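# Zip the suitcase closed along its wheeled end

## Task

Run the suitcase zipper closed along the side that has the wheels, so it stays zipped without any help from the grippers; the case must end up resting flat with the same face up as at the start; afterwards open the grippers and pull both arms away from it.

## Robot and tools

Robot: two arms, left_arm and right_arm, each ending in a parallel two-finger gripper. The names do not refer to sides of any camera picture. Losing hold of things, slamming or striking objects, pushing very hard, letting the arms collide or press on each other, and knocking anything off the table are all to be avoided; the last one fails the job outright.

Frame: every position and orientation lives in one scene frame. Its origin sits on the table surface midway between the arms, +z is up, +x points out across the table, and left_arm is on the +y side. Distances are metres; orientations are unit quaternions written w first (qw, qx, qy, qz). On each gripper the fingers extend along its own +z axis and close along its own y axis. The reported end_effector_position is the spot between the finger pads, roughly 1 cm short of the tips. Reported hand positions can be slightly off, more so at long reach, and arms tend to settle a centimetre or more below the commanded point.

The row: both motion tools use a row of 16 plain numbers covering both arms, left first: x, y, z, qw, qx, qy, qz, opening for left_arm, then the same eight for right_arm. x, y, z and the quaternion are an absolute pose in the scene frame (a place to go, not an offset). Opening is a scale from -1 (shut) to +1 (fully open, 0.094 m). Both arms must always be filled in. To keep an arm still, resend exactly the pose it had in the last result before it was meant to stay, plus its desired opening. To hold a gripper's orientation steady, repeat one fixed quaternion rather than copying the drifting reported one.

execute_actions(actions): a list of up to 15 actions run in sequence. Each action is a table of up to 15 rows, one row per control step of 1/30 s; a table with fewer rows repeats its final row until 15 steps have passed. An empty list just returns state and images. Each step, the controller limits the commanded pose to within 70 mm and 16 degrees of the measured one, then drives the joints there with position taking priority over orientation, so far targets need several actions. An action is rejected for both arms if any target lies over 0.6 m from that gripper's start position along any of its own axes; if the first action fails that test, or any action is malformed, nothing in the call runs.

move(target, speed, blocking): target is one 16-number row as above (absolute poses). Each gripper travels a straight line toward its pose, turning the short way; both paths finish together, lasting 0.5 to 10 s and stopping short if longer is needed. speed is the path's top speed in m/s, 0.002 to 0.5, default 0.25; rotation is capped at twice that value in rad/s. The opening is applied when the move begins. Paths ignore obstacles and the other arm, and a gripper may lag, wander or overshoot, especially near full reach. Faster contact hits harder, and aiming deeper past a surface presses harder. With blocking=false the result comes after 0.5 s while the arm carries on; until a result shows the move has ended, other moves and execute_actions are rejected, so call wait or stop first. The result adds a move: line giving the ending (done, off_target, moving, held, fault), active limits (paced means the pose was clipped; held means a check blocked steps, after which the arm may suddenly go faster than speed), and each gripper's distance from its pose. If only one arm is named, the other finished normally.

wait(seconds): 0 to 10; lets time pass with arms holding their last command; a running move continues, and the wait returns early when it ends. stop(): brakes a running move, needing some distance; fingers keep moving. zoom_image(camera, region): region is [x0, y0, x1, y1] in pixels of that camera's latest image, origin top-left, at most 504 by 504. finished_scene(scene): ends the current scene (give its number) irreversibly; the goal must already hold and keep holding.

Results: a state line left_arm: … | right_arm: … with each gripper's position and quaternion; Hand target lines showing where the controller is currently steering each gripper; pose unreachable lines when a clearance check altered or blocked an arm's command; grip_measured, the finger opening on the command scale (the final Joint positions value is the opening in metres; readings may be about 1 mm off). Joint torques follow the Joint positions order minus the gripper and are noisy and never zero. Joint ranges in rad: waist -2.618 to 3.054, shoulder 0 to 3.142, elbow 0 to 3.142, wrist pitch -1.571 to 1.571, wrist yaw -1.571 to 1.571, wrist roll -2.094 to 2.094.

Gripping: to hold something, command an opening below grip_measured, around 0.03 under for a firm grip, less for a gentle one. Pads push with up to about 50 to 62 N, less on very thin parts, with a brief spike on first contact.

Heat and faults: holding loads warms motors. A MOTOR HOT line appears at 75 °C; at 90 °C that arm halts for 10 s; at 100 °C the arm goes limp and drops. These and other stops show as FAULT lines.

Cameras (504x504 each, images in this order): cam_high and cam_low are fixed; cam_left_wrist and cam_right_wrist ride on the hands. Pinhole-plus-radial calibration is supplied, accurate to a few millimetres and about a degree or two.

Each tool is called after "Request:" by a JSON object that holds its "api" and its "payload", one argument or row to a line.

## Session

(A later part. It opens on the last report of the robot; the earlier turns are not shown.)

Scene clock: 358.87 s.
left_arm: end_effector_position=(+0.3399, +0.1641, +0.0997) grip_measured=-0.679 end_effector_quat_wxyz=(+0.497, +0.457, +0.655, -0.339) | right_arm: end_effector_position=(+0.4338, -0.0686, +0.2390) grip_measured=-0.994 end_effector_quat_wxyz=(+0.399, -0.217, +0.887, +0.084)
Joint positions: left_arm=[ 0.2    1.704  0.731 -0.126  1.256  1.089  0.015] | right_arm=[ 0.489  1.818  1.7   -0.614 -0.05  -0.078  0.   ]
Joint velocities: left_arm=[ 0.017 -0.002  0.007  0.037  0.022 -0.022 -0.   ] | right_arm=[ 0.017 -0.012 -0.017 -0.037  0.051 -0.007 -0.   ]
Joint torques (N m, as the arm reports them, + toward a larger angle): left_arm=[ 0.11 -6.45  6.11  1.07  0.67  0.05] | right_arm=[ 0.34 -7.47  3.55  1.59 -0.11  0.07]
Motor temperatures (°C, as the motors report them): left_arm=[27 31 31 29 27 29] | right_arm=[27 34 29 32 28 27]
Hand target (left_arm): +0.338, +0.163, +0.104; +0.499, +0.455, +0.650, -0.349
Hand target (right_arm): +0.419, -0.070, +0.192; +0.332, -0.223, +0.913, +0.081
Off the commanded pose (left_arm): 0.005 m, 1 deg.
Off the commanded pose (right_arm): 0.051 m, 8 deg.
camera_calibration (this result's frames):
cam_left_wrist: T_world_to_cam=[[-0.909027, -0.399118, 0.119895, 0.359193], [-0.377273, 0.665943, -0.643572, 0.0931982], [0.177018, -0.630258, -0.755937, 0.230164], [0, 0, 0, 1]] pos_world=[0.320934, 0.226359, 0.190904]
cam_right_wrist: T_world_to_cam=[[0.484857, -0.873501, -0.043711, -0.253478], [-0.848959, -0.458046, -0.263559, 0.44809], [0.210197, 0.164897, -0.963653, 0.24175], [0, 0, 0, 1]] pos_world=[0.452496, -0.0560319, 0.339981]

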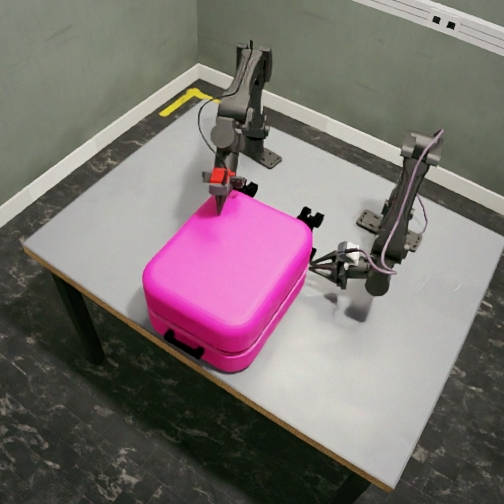

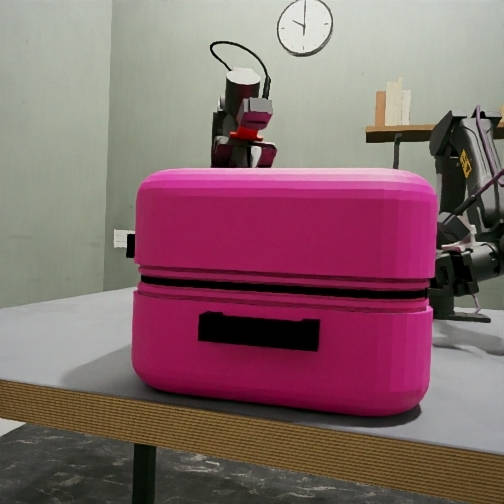

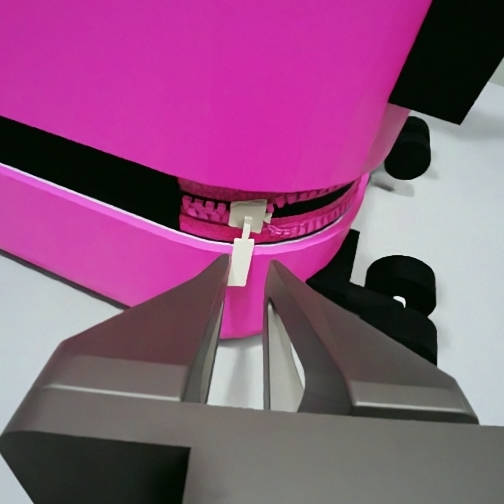

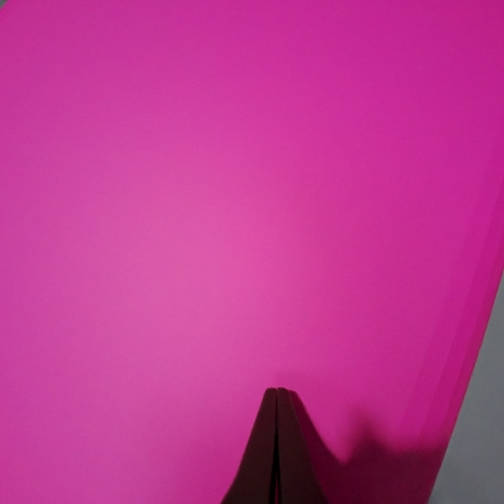

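Request:
{"api": "execute_actions", "payload": {
  "actions": [
    [[0.3425, 0.163, 0.104, 0.4987, 0.4551, 0.6499, -0.3492, -0.68, 0.42, -0.07, 0.19, 0.3321, -0.2241, 0.9126, 0.0816, -1]],
    [[0.3445, 0.157, 0.103, 0.4987, 0.4551, 0.6499, -0.3492, -0.68, 0.42, -0.07, 0.19, 0.3321, -0.2241, 0.9126, 0.0816, -1]]
  ]
}}

Request:
{"api": "zoom_image", "payload": {
  "camera": "cam_left_wrist",
  "region": [180, 190, 320, 330]
}}

Scene clock: 364.67 s.
left_arm: end_effector_position=(+0.3412, +0.1610, +0.1010) grip_measured=-0.679 end_effector_quat_wxyz=(+0.493, +0.450, +0.659, -0.347) | right_arm: end_effector_position=(+0.4338, -0.0685, +0.2391) grip_measured=-0.994 end_effector_quat_wxyz=(+0.399, -0.217, +0.887, +0.084)
Joint positions: left_arm=[ 0.189  1.704  0.731 -0.104  1.256  1.043  0.015] | right_arm=[ 0.489  1.818  1.7   -0.614 -0.05  -0.078  0.   ]
Joint velocities: left_arm=[-0.022  0.007 -0.017  0.066  0.022 -0.022 -0.   ] | right_arm=[-0.002 -0.027  0.007 -0.022 -0.037  0.007 -0.   ]
Joint torques (N m, as the arm reports them, + toward a larger angle): left_arm=[-0.99 -5.55  6.3   1.61  0.54 -0.09] | right_arm=[ 0.33 -7.48  3.58  1.6  -0.12  0.06]
Motor temperatures (°C, as the motors report them): left_arm=[26 31 31 29 27 29] | right_arm=[27 34 29 32 28 27]
Hand target (left_arm): +0.344, +0.157, +0.103; +0.498, +0.456, +0.650, -0.350
Hand target (right_arm): +0.419, -0.070, +0.192; +0.333, -0.223, +0.913, +0.080
Off the commanded pose (left_arm): 0.006 m, 1 deg.
Off the commanded pose (right_arm): 0.051 m, 8 deg.
camera_calibration (this result's frames):
cam_left_wrist: T_world_to_cam=[[-0.90552, -0.399477, 0.143012, 0.355525], [-0.39187, 0.658119, -0.642897, 0.102718], [0.162704, -0.638198, -0.752483, 0.234722], [0, 0, 0, 1]] pos_world=[0.323997, 0.224223, 0.191817]
cam_right_wrist: T_world_to_cam=[[0.484872, -0.873494, -0.0436628, -0.253501], [-0.848865, -0.458008, -0.263924, 0.448219], [0.210538, 0.165033, -0.963555, 0.24164], [0, 0, 0, 1]] pos_world=[0.452519, -0.0560226, 0.34006]

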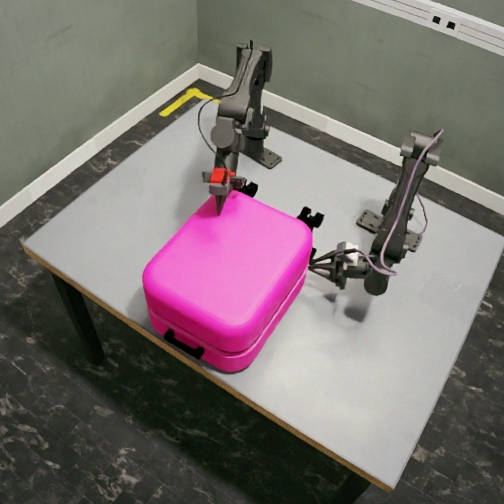

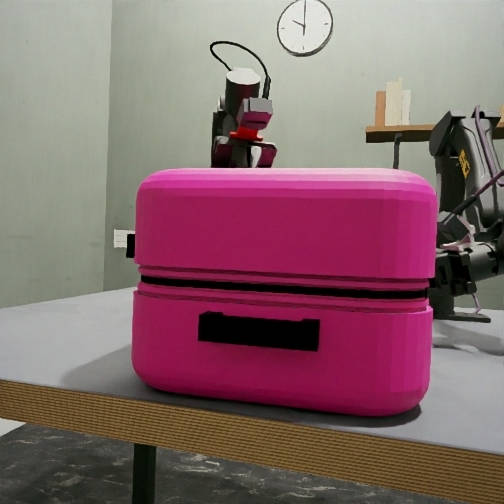

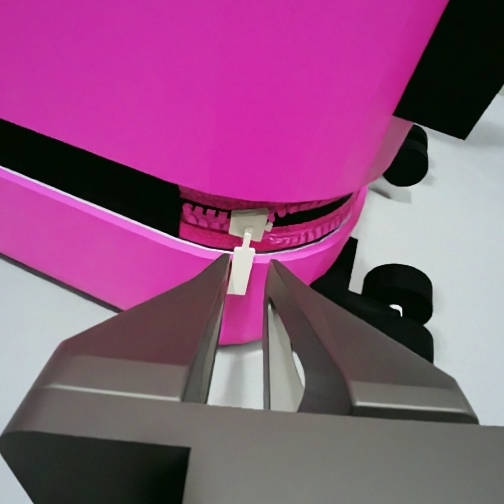

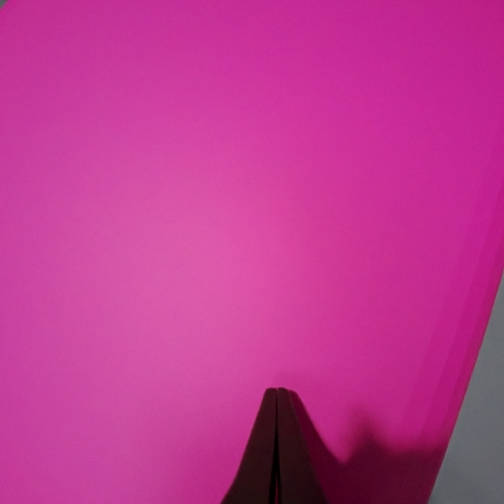

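Region (180, 190, 320, 330) of cam_left_wrist's 504x504 image, scaled by 3.600, with more detail than that image has.

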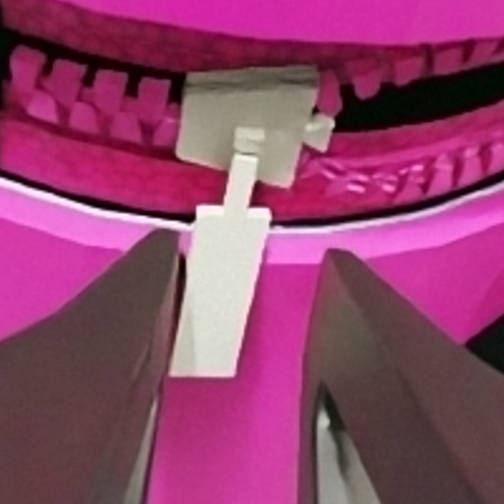

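Request:
{"api": "execute_actions", "payload": {
  "actions": [
    [[0.349, 0.154, 0.102, 0.4987, 0.4551, 0.6499, -0.3492, -0.68, 0.42, -0.07, 0.19, 0.3321, -0.2241, 0.9126, 0.0816, -1]],
    [[0.349, 0.154, 0.102, 0.4987, 0.4551, 0.6499, -0.3492, -0.78, 0.42, -0.07, 0.19, 0.3321, -0.2241, 0.9126, 0.0816, -1]]
  ]
}}

Request:
{"api": "zoom_image", "payload": {
  "camera": "cam_left_wrist",
  "region": [180, 190, 320, 330]
}}

Scene clock: 370.80 s.
left_arm: end_effector_position=(+0.3457, +0.1621, +0.1014) grip_measured=-0.779 end_effector_quat_wxyz=(+0.495, +0.444, +0.662, -0.346) | right_arm: end_effector_position=(+0.4339, -0.0685, +0.2392) grip_measured=-0.994 end_effector_quat_wxyz=(+0.399, -0.217, +0.887, +0.084)
Joint positions: left_arm=[ 0.189  1.709  0.731 -0.063  1.252  1.001  0.01 ] | right_arm=[ 0.489  1.818  1.7   -0.613 -0.05  -0.078  0.   ]
Joint velocities: left_arm=[-0.007 -0.012  0.002 -0.022 -0.022  0.007 -0.002] | right_arm=[ 0.017 -0.022 -0.002  0.007  0.037  0.007 -0.   ]
Joint torques (N m, as the arm reports them, + toward a larger angle): left_arm=[-1.99 -5.2   6.59  1.76  0.56 -0.04] | right_arm=[ 0.34 -7.47  3.58  1.59 -0.12  0.07]
Motor temperatures (°C, as the motors report them): left_arm=[26 31 31 29 27 29] | right_arm=[27 34 29 32 28 27]
Hand target (left_arm): +0.349, +0.154, +0.102; +0.498, +0.455, +0.650, -0.350
Hand target (right_arm): +0.419, -0.070, +0.192; +0.333, -0.223, +0.913, +0.080
Off the commanded pose (left_arm): 0.009 m, 2 deg.
Off the commanded pose (right_arm): 0.051 m, 8 deg.
camera_calibration (this result's frames):
cam_left_wrist: T_world_to_cam=[[-0.899946, -0.41025, 0.147621, 0.359287], [-0.402213, 0.650482, -0.644281, 0.109078], [0.168291, -0.639193, -0.750407, 0.233019], [0, 0, 0, 1]] pos_world=[0.327997, 0.225388, 0.192098]
cam_right_wrist: T_world_to_cam=[[0.484903, -0.873482, -0.0435665, -0.253547], [-0.848678, -0.457933, -0.264655, 0.448476], [0.211221, 0.165306, -0.963359, 0.241418], [0, 0, 0, 1]] pos_world=[0.452565, -0.0560042, 0.340218]

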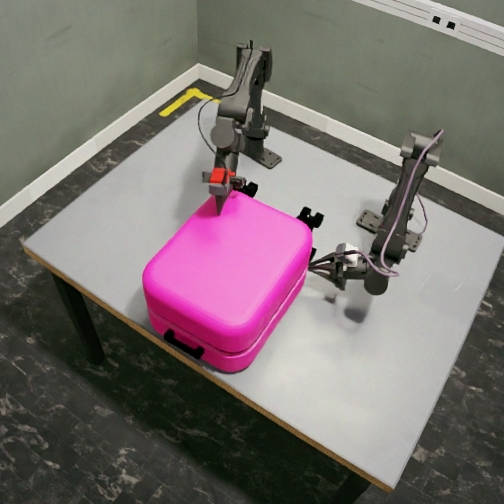

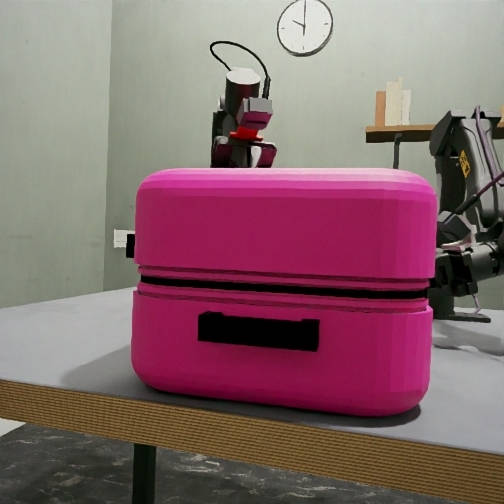

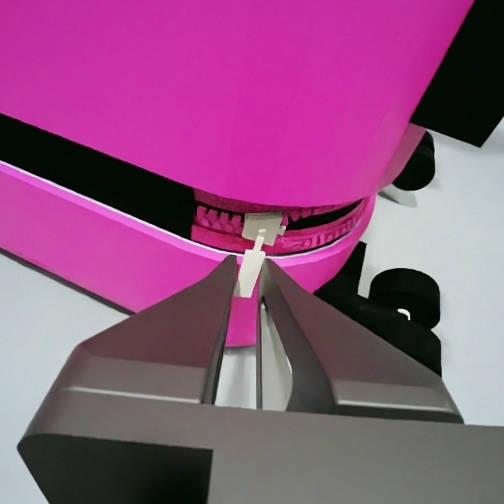

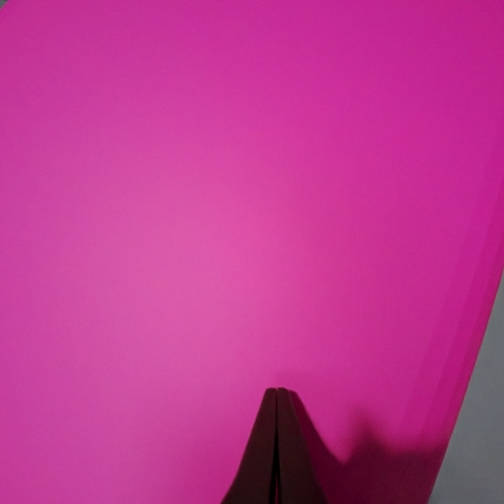

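Region (180, 190, 320, 330) of cam_left_wrist's 504x504 image, scaled by 3.600, with more detail than that image has.

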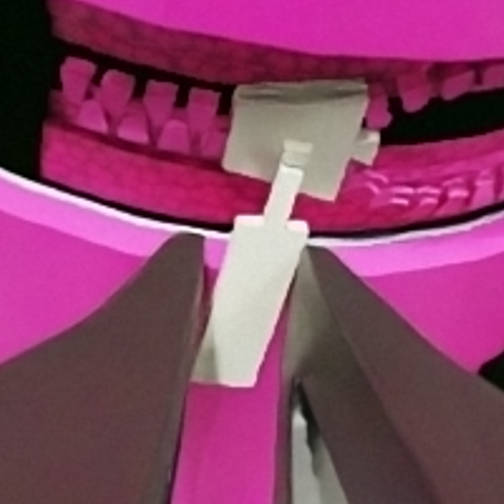

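Request:
{"api": "execute_actions", "payload": {
  "actions": [
    [[0.344, 0.154, 0.102, 0.4987, 0.4551, 0.6499, -0.3492, -0.84, 0.42, -0.07, 0.19, 0.3321, -0.2241, 0.9126, 0.0816, -1]],
    [[0.344, 0.154, 0.102, 0.4987, 0.4551, 0.6499, -0.3492, -0.88, 0.42, -0.07, 0.19, 0.3321, -0.2241, 0.9126, 0.0816, -1]]
  ]
}}

Request:
{"api": "zoom_image", "payload": {
  "camera": "cam_left_wrist",
  "region": [180, 190, 320, 330]
}}

Scene clock: 375.47 s.
left_arm: end_effector_position=(+0.3464, +0.1623, +0.1015) grip_measured=-0.870 end_effector_quat_wxyz=(+0.496, +0.445, +0.661, -0.344) | right_arm: end_effector_position=(+0.4339, -0.0685, +0.2392) grip_measured=-0.994 end_effector_quat_wxyz=(+0.399, -0.217, +0.887, +0.084)
Joint positions: left_arm=[ 0.189  1.709  0.731 -0.058  1.25   1.001  0.006] | right_arm=[ 0.489  1.818  1.7   -0.613 -0.05  -0.078  0.   ]
Joint velocities: left_arm=[ 0.002  0.012 -0.007  0.051  0.037 -0.037 -0.001] | right_arm=[ 0.012  0.007 -0.012 -0.022  0.037  0.007 -0.001]
Joint torques (N m, as the arm reports them, + toward a larger angle): left_arm=[-1.71 -6.09  4.99  1.63  0.56 -0.07] | right_arm=[ 0.32 -7.48  3.59  1.59 -0.12  0.06]
Motor temperatures (°C, as the motors report them): left_arm=[26 31 31 30 27 29] | right_arm=[27 34 29 32 28 27]
Hand target (left_arm): +0.344, +0.154, +0.102; +0.498, +0.455, +0.650, -0.350
Hand target (right_arm): +0.419, -0.070, +0.192; +0.333, -0.223, +0.913, +0.080
Off the commanded pose (left_arm): 0.009 m, 2 deg.
Off the commanded pose (right_arm): 0.051 m, 8 deg.
camera_calibration (this result's frames):
cam_left_wrist: T_world_to_cam=[[-0.900204, -0.4115, 0.142476, 0.360799], [-0.39993, 0.651782, -0.644388, 0.10822], [0.172302, -0.637061, -0.751309, 0.231451], [0, 0, 0, 1]] pos_world=[0.328193, 0.225381, 0.192221]
cam_right_wrist: T_world_to_cam=[[0.484903, -0.873482, -0.0435665, -0.253547], [-0.848678, -0.457933, -0.264655, 0.448476], [0.211221, 0.165306, -0.963359, 0.241418], [0, 0, 0, 1]] pos_world=[0.452565, -0.0560042, 0.340218]

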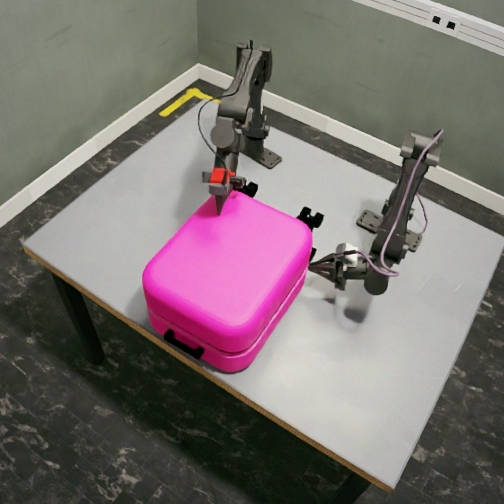

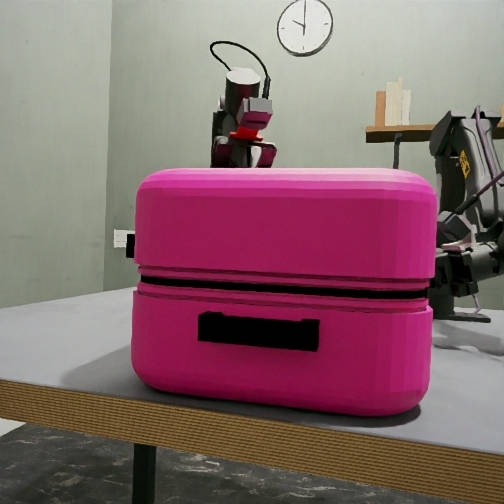

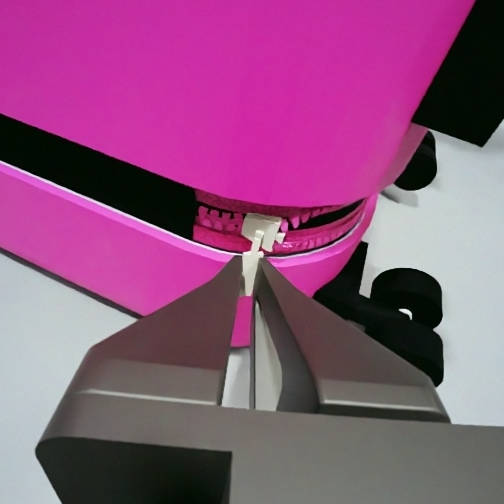

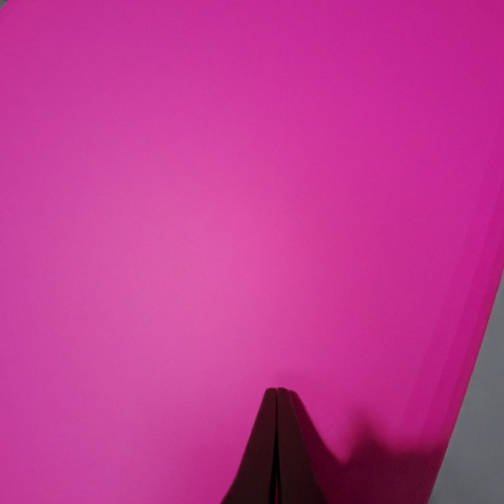

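Region (180, 190, 320, 330) of cam_left_wrist's 504x504 image, scaled by 3.600, with more detail than that image has.

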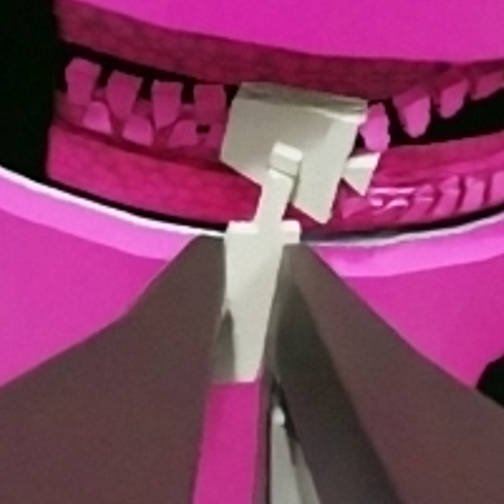

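Request:
{"api": "execute_actions", "payload": {
  "actions": [
    [[0.344, 0.157, 0.102, 0.4987, 0.4551, 0.6499, -0.3492, -0.91, 0.42, -0.07, 0.19, 0.3321, -0.2241, 0.9126, 0.0816, -1]]
  ]
}}

Request:
{"api": "zoom_image", "payload": {
  "camera": "cam_left_wrist",
  "region": [180, 190, 320, 330]
}}

Scene clock: 382.47 s.
left_arm: end_effector_position=(+0.3461, +0.1622, +0.1013) grip_measured=-0.895 end_effector_quat_wxyz=(+0.499, +0.451, +0.658, -0.340) | right_arm: end_effector_position=(+0.4339, -0.0685, +0.2392) grip_measured=-0.994 end_effector_quat_wxyz=(+0.399, -0.217, +0.887, +0.084)
Joint positions: left_arm=[ 0.189  1.709  0.731 -0.061  1.25   1.018  0.005] | right_arm=[ 0.489  1.818  1.7   -0.613 -0.05  -0.078  0.   ]
Joint velocities: left_arm=[-0.012 -0.007  0.002  0.007 -0.007  0.051 -0.   ] | right_arm=[-0.002  0.002 -0.017 -0.007  0.051 -0.022  0.002]
Joint torques (N m, as the arm reports them, + toward a larger angle): left_arm=[-0.93 -5.85  5.74  1.41  0.61  0.06] | right_arm=[ 0.34 -7.48  3.57  1.59 -0.11  0.06]
Motor temperatures (°C, as the motors report them): left_arm=[27 31 31 30 27 29] | right_arm=[27 34 29 32 28 27]
Hand target (left_arm): +0.344, +0.157, +0.102; +0.499, +0.455, +0.650, -0.349
Hand target (right_arm): +0.419, -0.070, +0.192; +0.333, -0.223, +0.913, +0.080
Off the commanded pose (left_arm): 0.006 m, 1 deg.
Off the commanded pose (right_arm): 0.051 m, 8 deg.
camera_calibration (this result's frames):
cam_left_wrist: T_world_to_cam=[[-0.903845, -0.40804, 0.128712, 0.362635], [-0.388639, 0.657144, -0.64585, 0.103405], [0.178951, -0.633771, -0.752537, 0.228623], [0, 0, 0, 1]] pos_world=[0.327041, 0.224912, 0.192156]
cam_right_wrist: T_world_to_cam=[[0.484903, -0.873482, -0.0435665, -0.253547], [-0.848678, -0.457933, -0.264655, 0.448476], [0.211221, 0.165306, -0.963359, 0.241418], [0, 0, 0, 1]] pos_world=[0.452565, -0.0560042, 0.340218]

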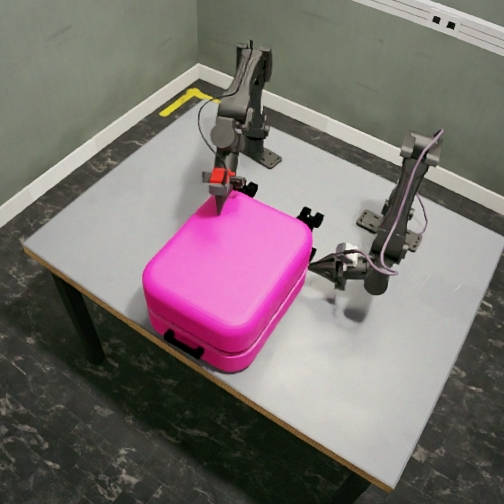

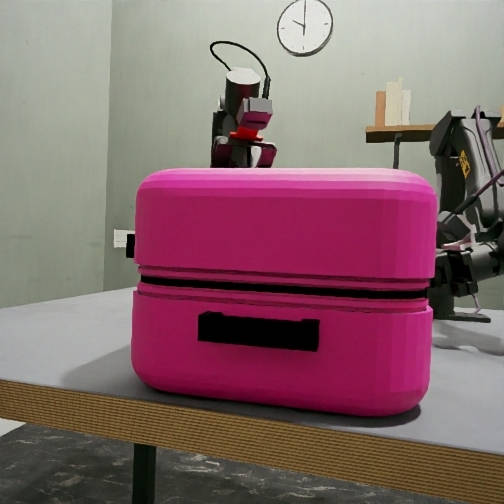

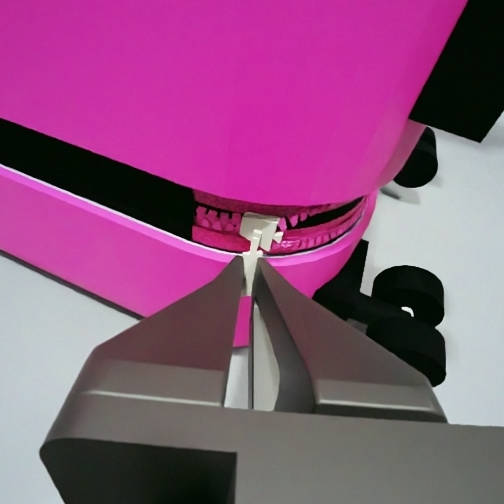

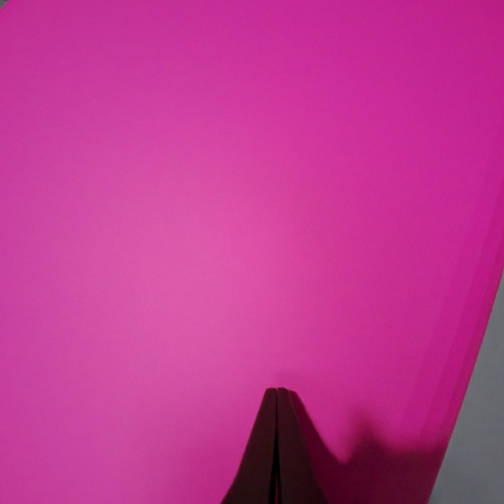

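Region (180, 190, 320, 330) of cam_left_wrist's 504x504 image, scaled by 3.600, with more detail than that image has.

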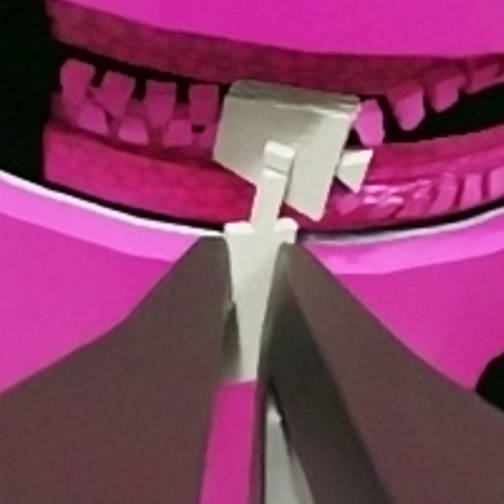

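Request:
{"api": "execute_actions", "payload": {
  "actions": [
    [[0.3435, 0.166, 0.106, 0.4987, 0.4551, 0.6499, -0.3492, -0.93, 0.42, -0.07, 0.19, 0.3321, -0.2241, 0.9126, 0.0816, -1]],
    [[0.342, 0.171, 0.110, 0.4987, 0.4551, 0.6499, -0.3492, -0.93, 0.42, -0.07, 0.19, 0.3321, -0.2241, 0.9126, 0.0816, -1]]
  ]
}}

Request:
{"api": "zoom_image", "payload": {
  "camera": "cam_left_wrist",
  "region": [180, 170, 320, 310]
}}

Scene clock: 447.03 s.
left_arm: end_effector_position=(+0.3402, +0.1693, +0.1029) grip_measured=-0.928 end_effector_quat_wxyz=(+0.494, +0.456, +0.657, -0.341) | right_arm: end_effector_position=(+0.4339, -0.0685, +0.2392) grip_measured=-0.994 end_effector_quat_wxyz=(+0.399, -0.217, +0.887, +0.084)
Joint positions: left_arm=[ 0.218  1.709  0.767 -0.224  1.262  1.151  0.003] | right_arm=[ 0.489  1.818  1.7   -0.613 -0.05  -0.078  0.   ]
Joint velocities: left_arm=[-0.012 -0.002  0.007 -0.051 -0.022 -0.022 -0.001] | right_arm=[ 0.007  0.012 -0.012 -0.022 -0.095  0.007  0.001]
Joint torques (N m, as the arm reports them, + toward a larger angle): left_arm=[ 0.69 -6.23  7.78  0.98  0.74  0.11] | right_arm=[ 0.34 -7.47  3.57  1.59 -0.12  0.07]
Motor temperatures (°C, as the motors report them): left_arm=[26 31 31 30 27 29] | right_arm=[27 34 29 32 28 27]
Hand target (left_arm): +0.342, +0.171, +0.110; +0.500, +0.454, +0.650, -0.348
Hand target (right_arm): +0.419, -0.070, +0.192; +0.333, -0.223, +0.913, +0.080
Off the commanded pose (left_arm): 0.008 m, 1 deg.
Off the commanded pose (right_arm): 0.051 m, 8 deg.
camera_calibration (this result's frames):
cam_left_wrist: T_world_to_cam=[[-0.908657, -0.397355, 0.128263, 0.359905], [-0.38195, 0.666908, -0.639803, 0.0929914], [0.16869, -0.630352, -0.75776, 0.238738], [0, 0, 0, 1]] pos_world=[0.322275, 0.231483, 0.19424]
cam_right_wrist: T_world_to_cam=[[0.484903, -0.873482, -0.0435665, -0.253547], [-0.848678, -0.457933, -0.264655, 0.448476], [0.211221, 0.165306, -0.963359, 0.241418], [0, 0, 0, 1]] pos_world=[0.452565, -0.0560042, 0.340218]

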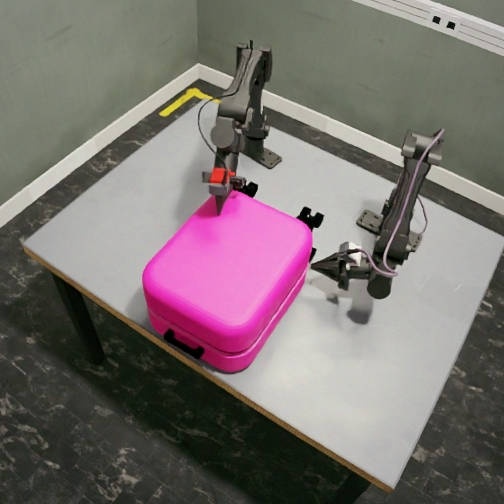

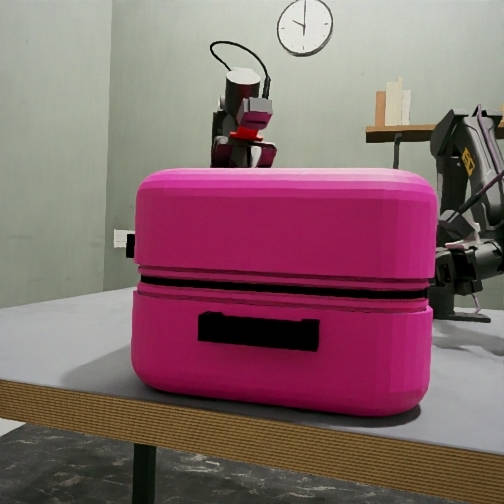

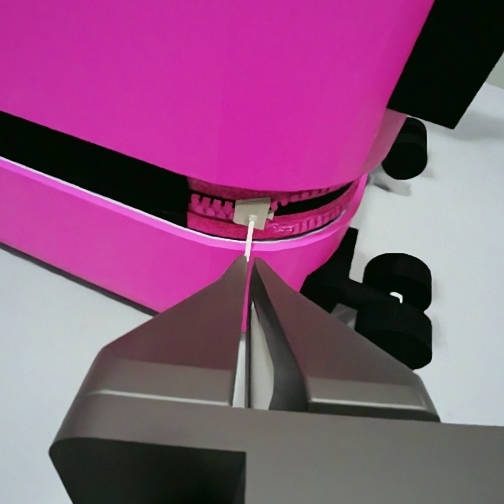

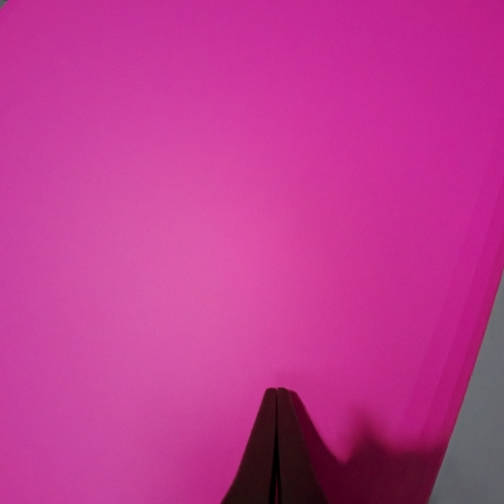

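Region (180, 170, 320, 310) of cam_left_wrist's 504x504 image, scaled by 3.600, with more detail than that image has.

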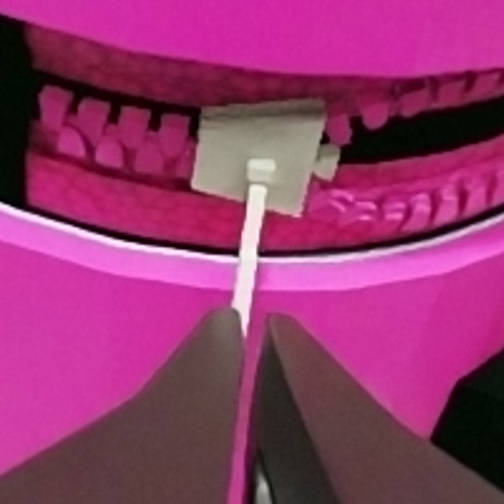

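Request:
{"api": "zoom_image", "payload": {
  "camera": "cam_high",
  "region": [285, 240, 345, 300]
}}

Request:
{"api": "zoom_image", "payload": {
  "camera": "cam_left_wrist",
  "region": [220, 200, 290, 300]
}}

Region (285, 240, 345, 300) of cam_high's 504x504 image, scaled by 8.400, with more detail than that image has.

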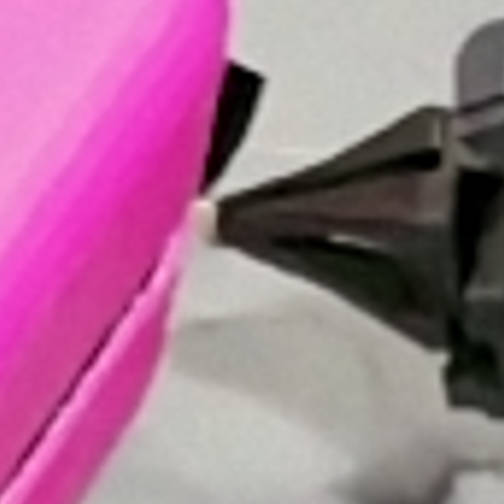

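Region (220, 200, 290, 300) of cam_left_wrist's 504x504 image, scaled by 5.040, with more detail than that image has; it fills the left 353 columns of this view, and the rest is white.

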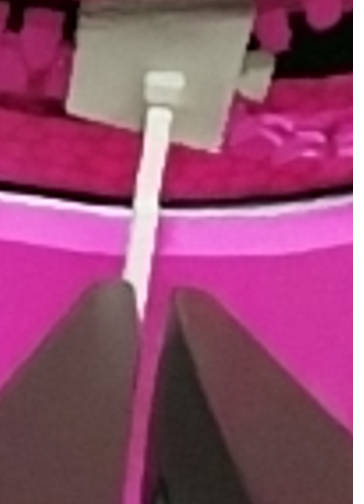

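Request:
{"api": "execute_actions", "payload": {
  "actions": [
    [[0.343, 0.165, 0.112, 0.4987, 0.4551, 0.6499, -0.3492, -0.93, 0.42, -0.07, 0.19, 0.3321, -0.2241, 0.9126, 0.0816, -1]],
    [[0.344, 0.160, 0.114, 0.4987, 0.4551, 0.6499, -0.3492, -0.93, 0.42, -0.07, 0.19, 0.3321, -0.2241, 0.9126, 0.0816, -1]]
  ]
}}

Request:
{"api": "zoom_image", "payload": {
  "camera": "cam_left_wrist",
  "region": [180, 170, 320, 310]
}}

Request:
{"api": "zoom_image", "payload": {
  "camera": "cam_high",
  "region": [285, 240, 345, 300]
}}

Scene clock: 463.80 s.
left_arm: end_effector_position=(+0.3440, +0.1635, +0.1056) grip_measured=-0.928 end_effector_quat_wxyz=(+0.491, +0.449, +0.659, -0.350) | right_arm: end_effector_position=(+0.4339, -0.0685, +0.2392) grip_measured=-0.994 end_effector_quat_wxyz=(+0.399, -0.217, +0.887, +0.084)
Joint positions: left_arm=[ 0.196  1.709  0.768 -0.173  1.262  1.073  0.003] | right_arm=[ 0.489  1.818  1.7   -0.613 -0.05  -0.078  0.   ]
Joint velocities: left_arm=[ 0.007 -0.007  0.002  0.11  -0.051 -0.051  0.   ] | right_arm=[-0.022 -0.007  0.002  0.007  0.007 -0.066  0.   ]
Joint torques (N m, as the arm reports them, + toward a larger angle): left_arm=[-0.7  -8.03  5.59  1.39  0.57 -0.1 ] | right_arm=[ 0.34 -7.47  3.58  1.6  -0.11  0.06]
Motor temperatures (°C, as the motors report them): left_arm=[26 31 32 29 27 29] | right_arm=[27 34 29 32 28 27]
Hand target (left_arm): +0.344, +0.160, +0.114; +0.498, +0.456, +0.650, -0.350
Hand target (right_arm): +0.419, -0.070, +0.192; +0.333, -0.223, +0.913, +0.080
Off the commanded pose (left_arm): 0.009 m, 2 deg.
Off the commanded pose (right_arm): 0.051 m, 8 deg.
camera_calibration (this result's frames):
cam_left_wrist: T_world_to_cam=[[-0.905987, -0.395474, 0.150956, 0.357091], [-0.394118, 0.657934, -0.641711, 0.105875], [0.154461, -0.640877, -0.751943, 0.242605], [0, 0, 0, 1]] pos_world=[0.327774, 0.227041, 0.196461]
cam_right_wrist: T_world_to_cam=[[0.484903, -0.873482, -0.0435665, -0.253547], [-0.848678, -0.457933, -0.264655, 0.448476], [0.211221, 0.165306, -0.963359, 0.241418], [0, 0, 0, 1]] pos_world=[0.452565, -0.0560042, 0.340218]

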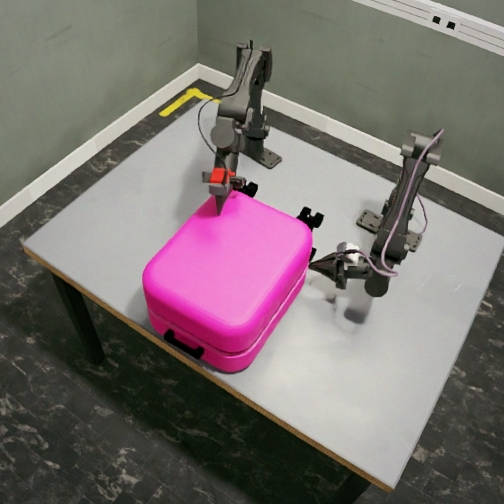

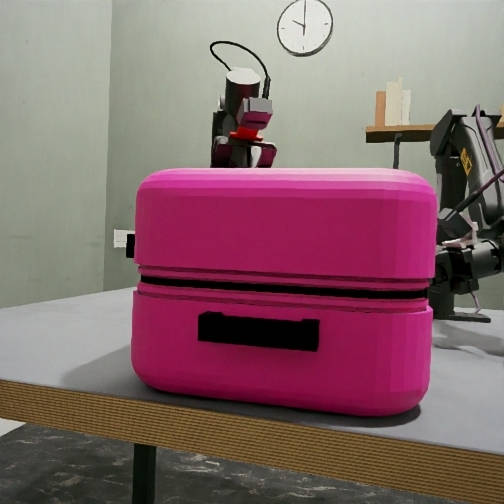

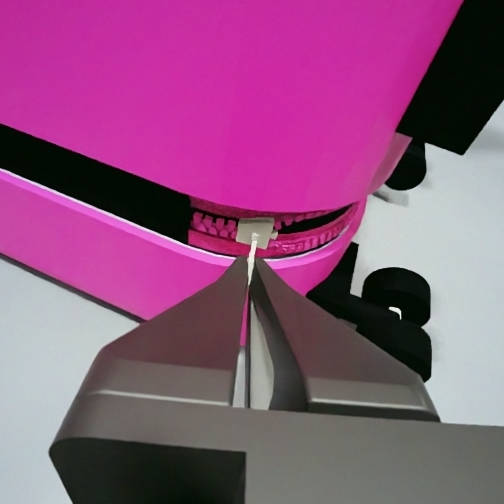

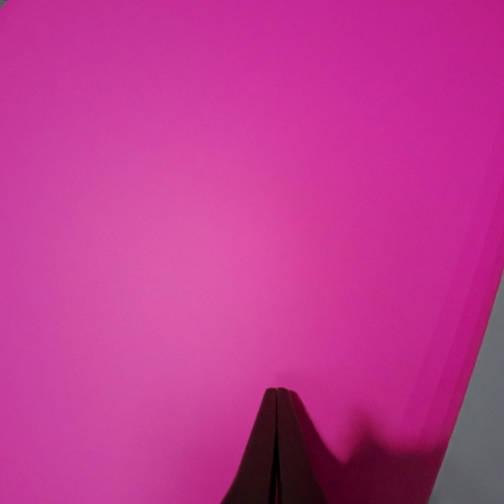

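Region (180, 170, 320, 310) of cam_left_wrist's 504x504 image, scaled by 3.600, with more detail than that image has.

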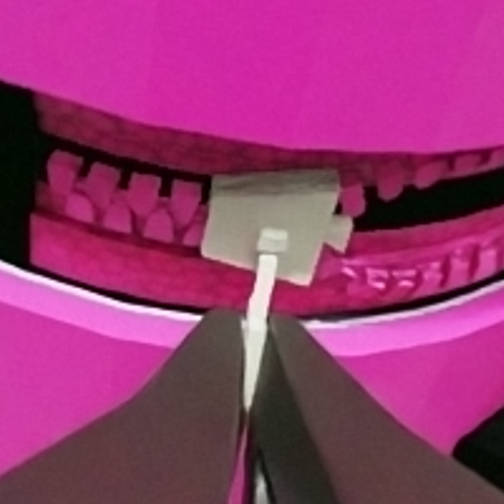

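Region (285, 240, 345, 300) of cam_high's 504x504 image, scaled by 8.400, with more detail than that image has.

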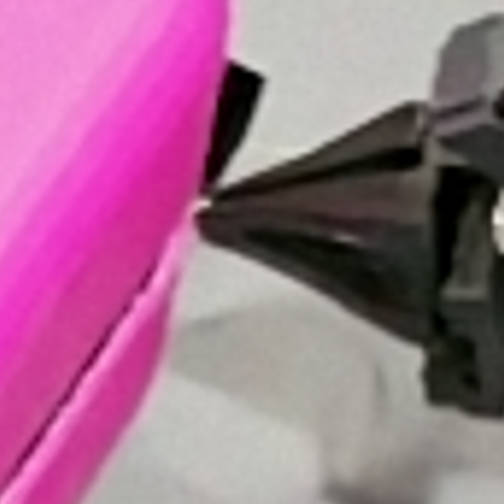

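Request:
{"api": "execute_actions", "payload": {
  "actions": [
    [[0.344, 0.163, 0.114, 0.4987, 0.4551, 0.6499, -0.3492, -1, 0.42, -0.07, 0.19, 0.3321, -0.2241, 0.9126, 0.0816, -1]]
  ]
}}

Request:
{"api": "zoom_image", "payload": {
  "camera": "cam_left_wrist",
  "region": [180, 170, 320, 310]
}}

Scene clock: 467.67 s.
left_arm: end_effector_position=(+0.3441, +0.1635, +0.1057) grip_measured=-0.971 end_effector_quat_wxyz=(+0.491, +0.450, +0.658, -0.350) | right_arm: end_effector_position=(+0.4339, -0.0685, +0.2392) grip_measured=-0.994 end_effector_quat_wxyz=(+0.399, -0.217, +0.887, +0.084)
Joint positions: left_arm=[ 0.196  1.709  0.768 -0.173  1.262  1.076  0.001] | right_arm=[ 0.489  1.818  1.7   -0.613 -0.05  -0.078  0.   ]
Joint velocities: left_arm=[-0.002 -0.002 -0.007  0.007 -0.051 -0.037  0.001] | right_arm=[-0.002 -0.002  0.002 -0.081  0.022  0.051  0.   ]
Joint torques (N m, as the arm reports them, + toward a larger angle): left_arm=[ 0.17 -7.77  6.36  1.18  0.61  0.1 ] | right_arm=[ 0.33 -7.47  3.59  1.6  -0.11  0.06]
Motor temperatures (°C, as the motors report them): left_arm=[26 31 32 29 27 29] | right_arm=[27 34 29 32 28 27]
Hand target (left_arm): +0.344, +0.163, +0.114; +0.499, +0.455, +0.650, -0.349
Hand target (right_arm): +0.419, -0.070, +0.192; +0.333, -0.223, +0.913, +0.080
Off the commanded pose (left_arm): 0.008 m, 1 deg.
Off the commanded pose (right_arm): 0.051 m, 8 deg.
camera_calibration (this result's frames):
cam_left_wrist: T_world_to_cam=[[-0.906824, -0.394768, 0.147747, 0.357639], [-0.391455, 0.658744, -0.64251, 0.105003], [0.156314, -0.64048, -0.751899, 0.241958], [0, 0, 0, 1]] pos_world=[0.327598, 0.226983, 0.196553]
cam_right_wrist: T_world_to_cam=[[0.484903, -0.873482, -0.0435665, -0.253547], [-0.848678, -0.457933, -0.264655, 0.448476], [0.211221, 0.165306, -0.963359, 0.241418], [0, 0, 0, 1]] pos_world=[0.452565, -0.0560042, 0.340218]

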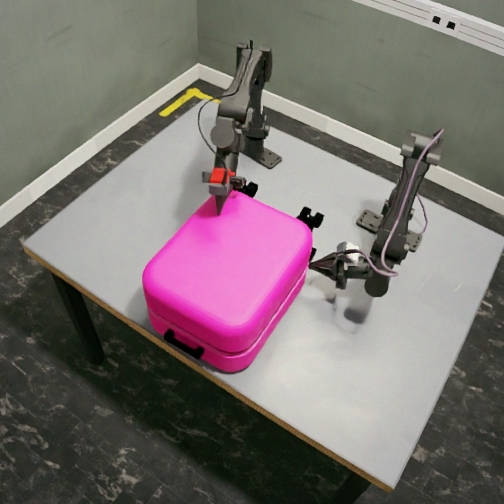

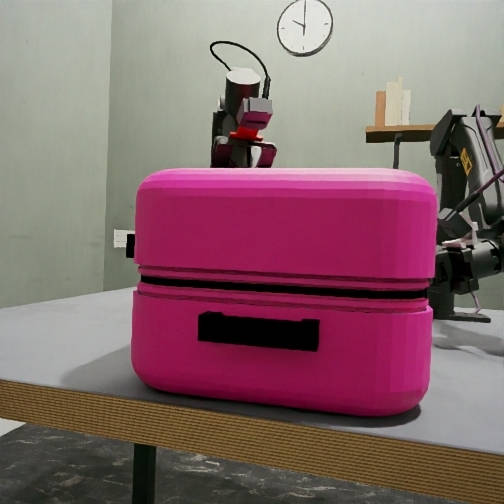

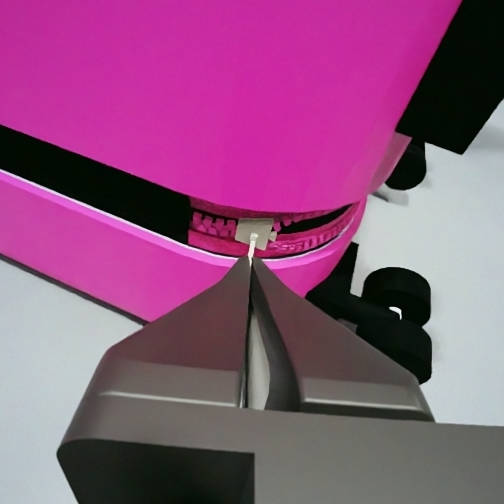

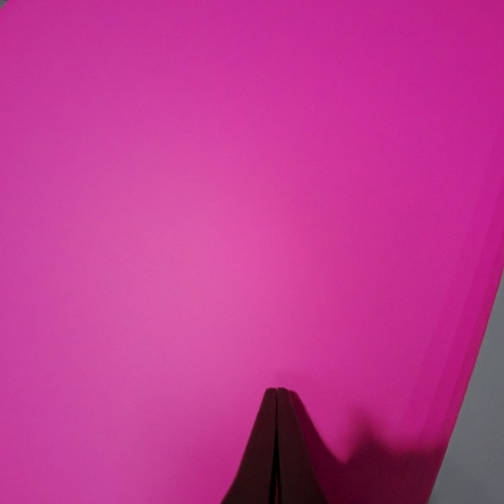

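Region (180, 170, 320, 310) of cam_left_wrist's 504x504 image, scaled by 3.600, with more detail than that image has.

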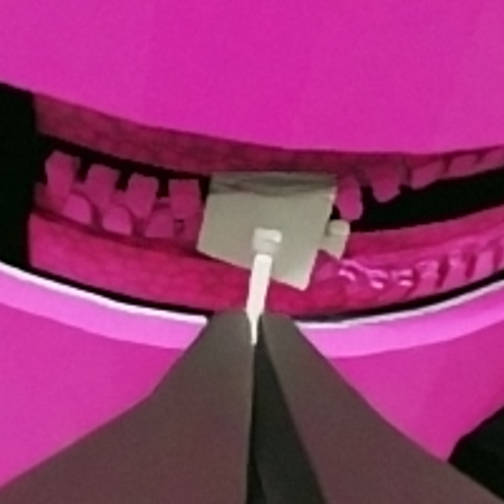

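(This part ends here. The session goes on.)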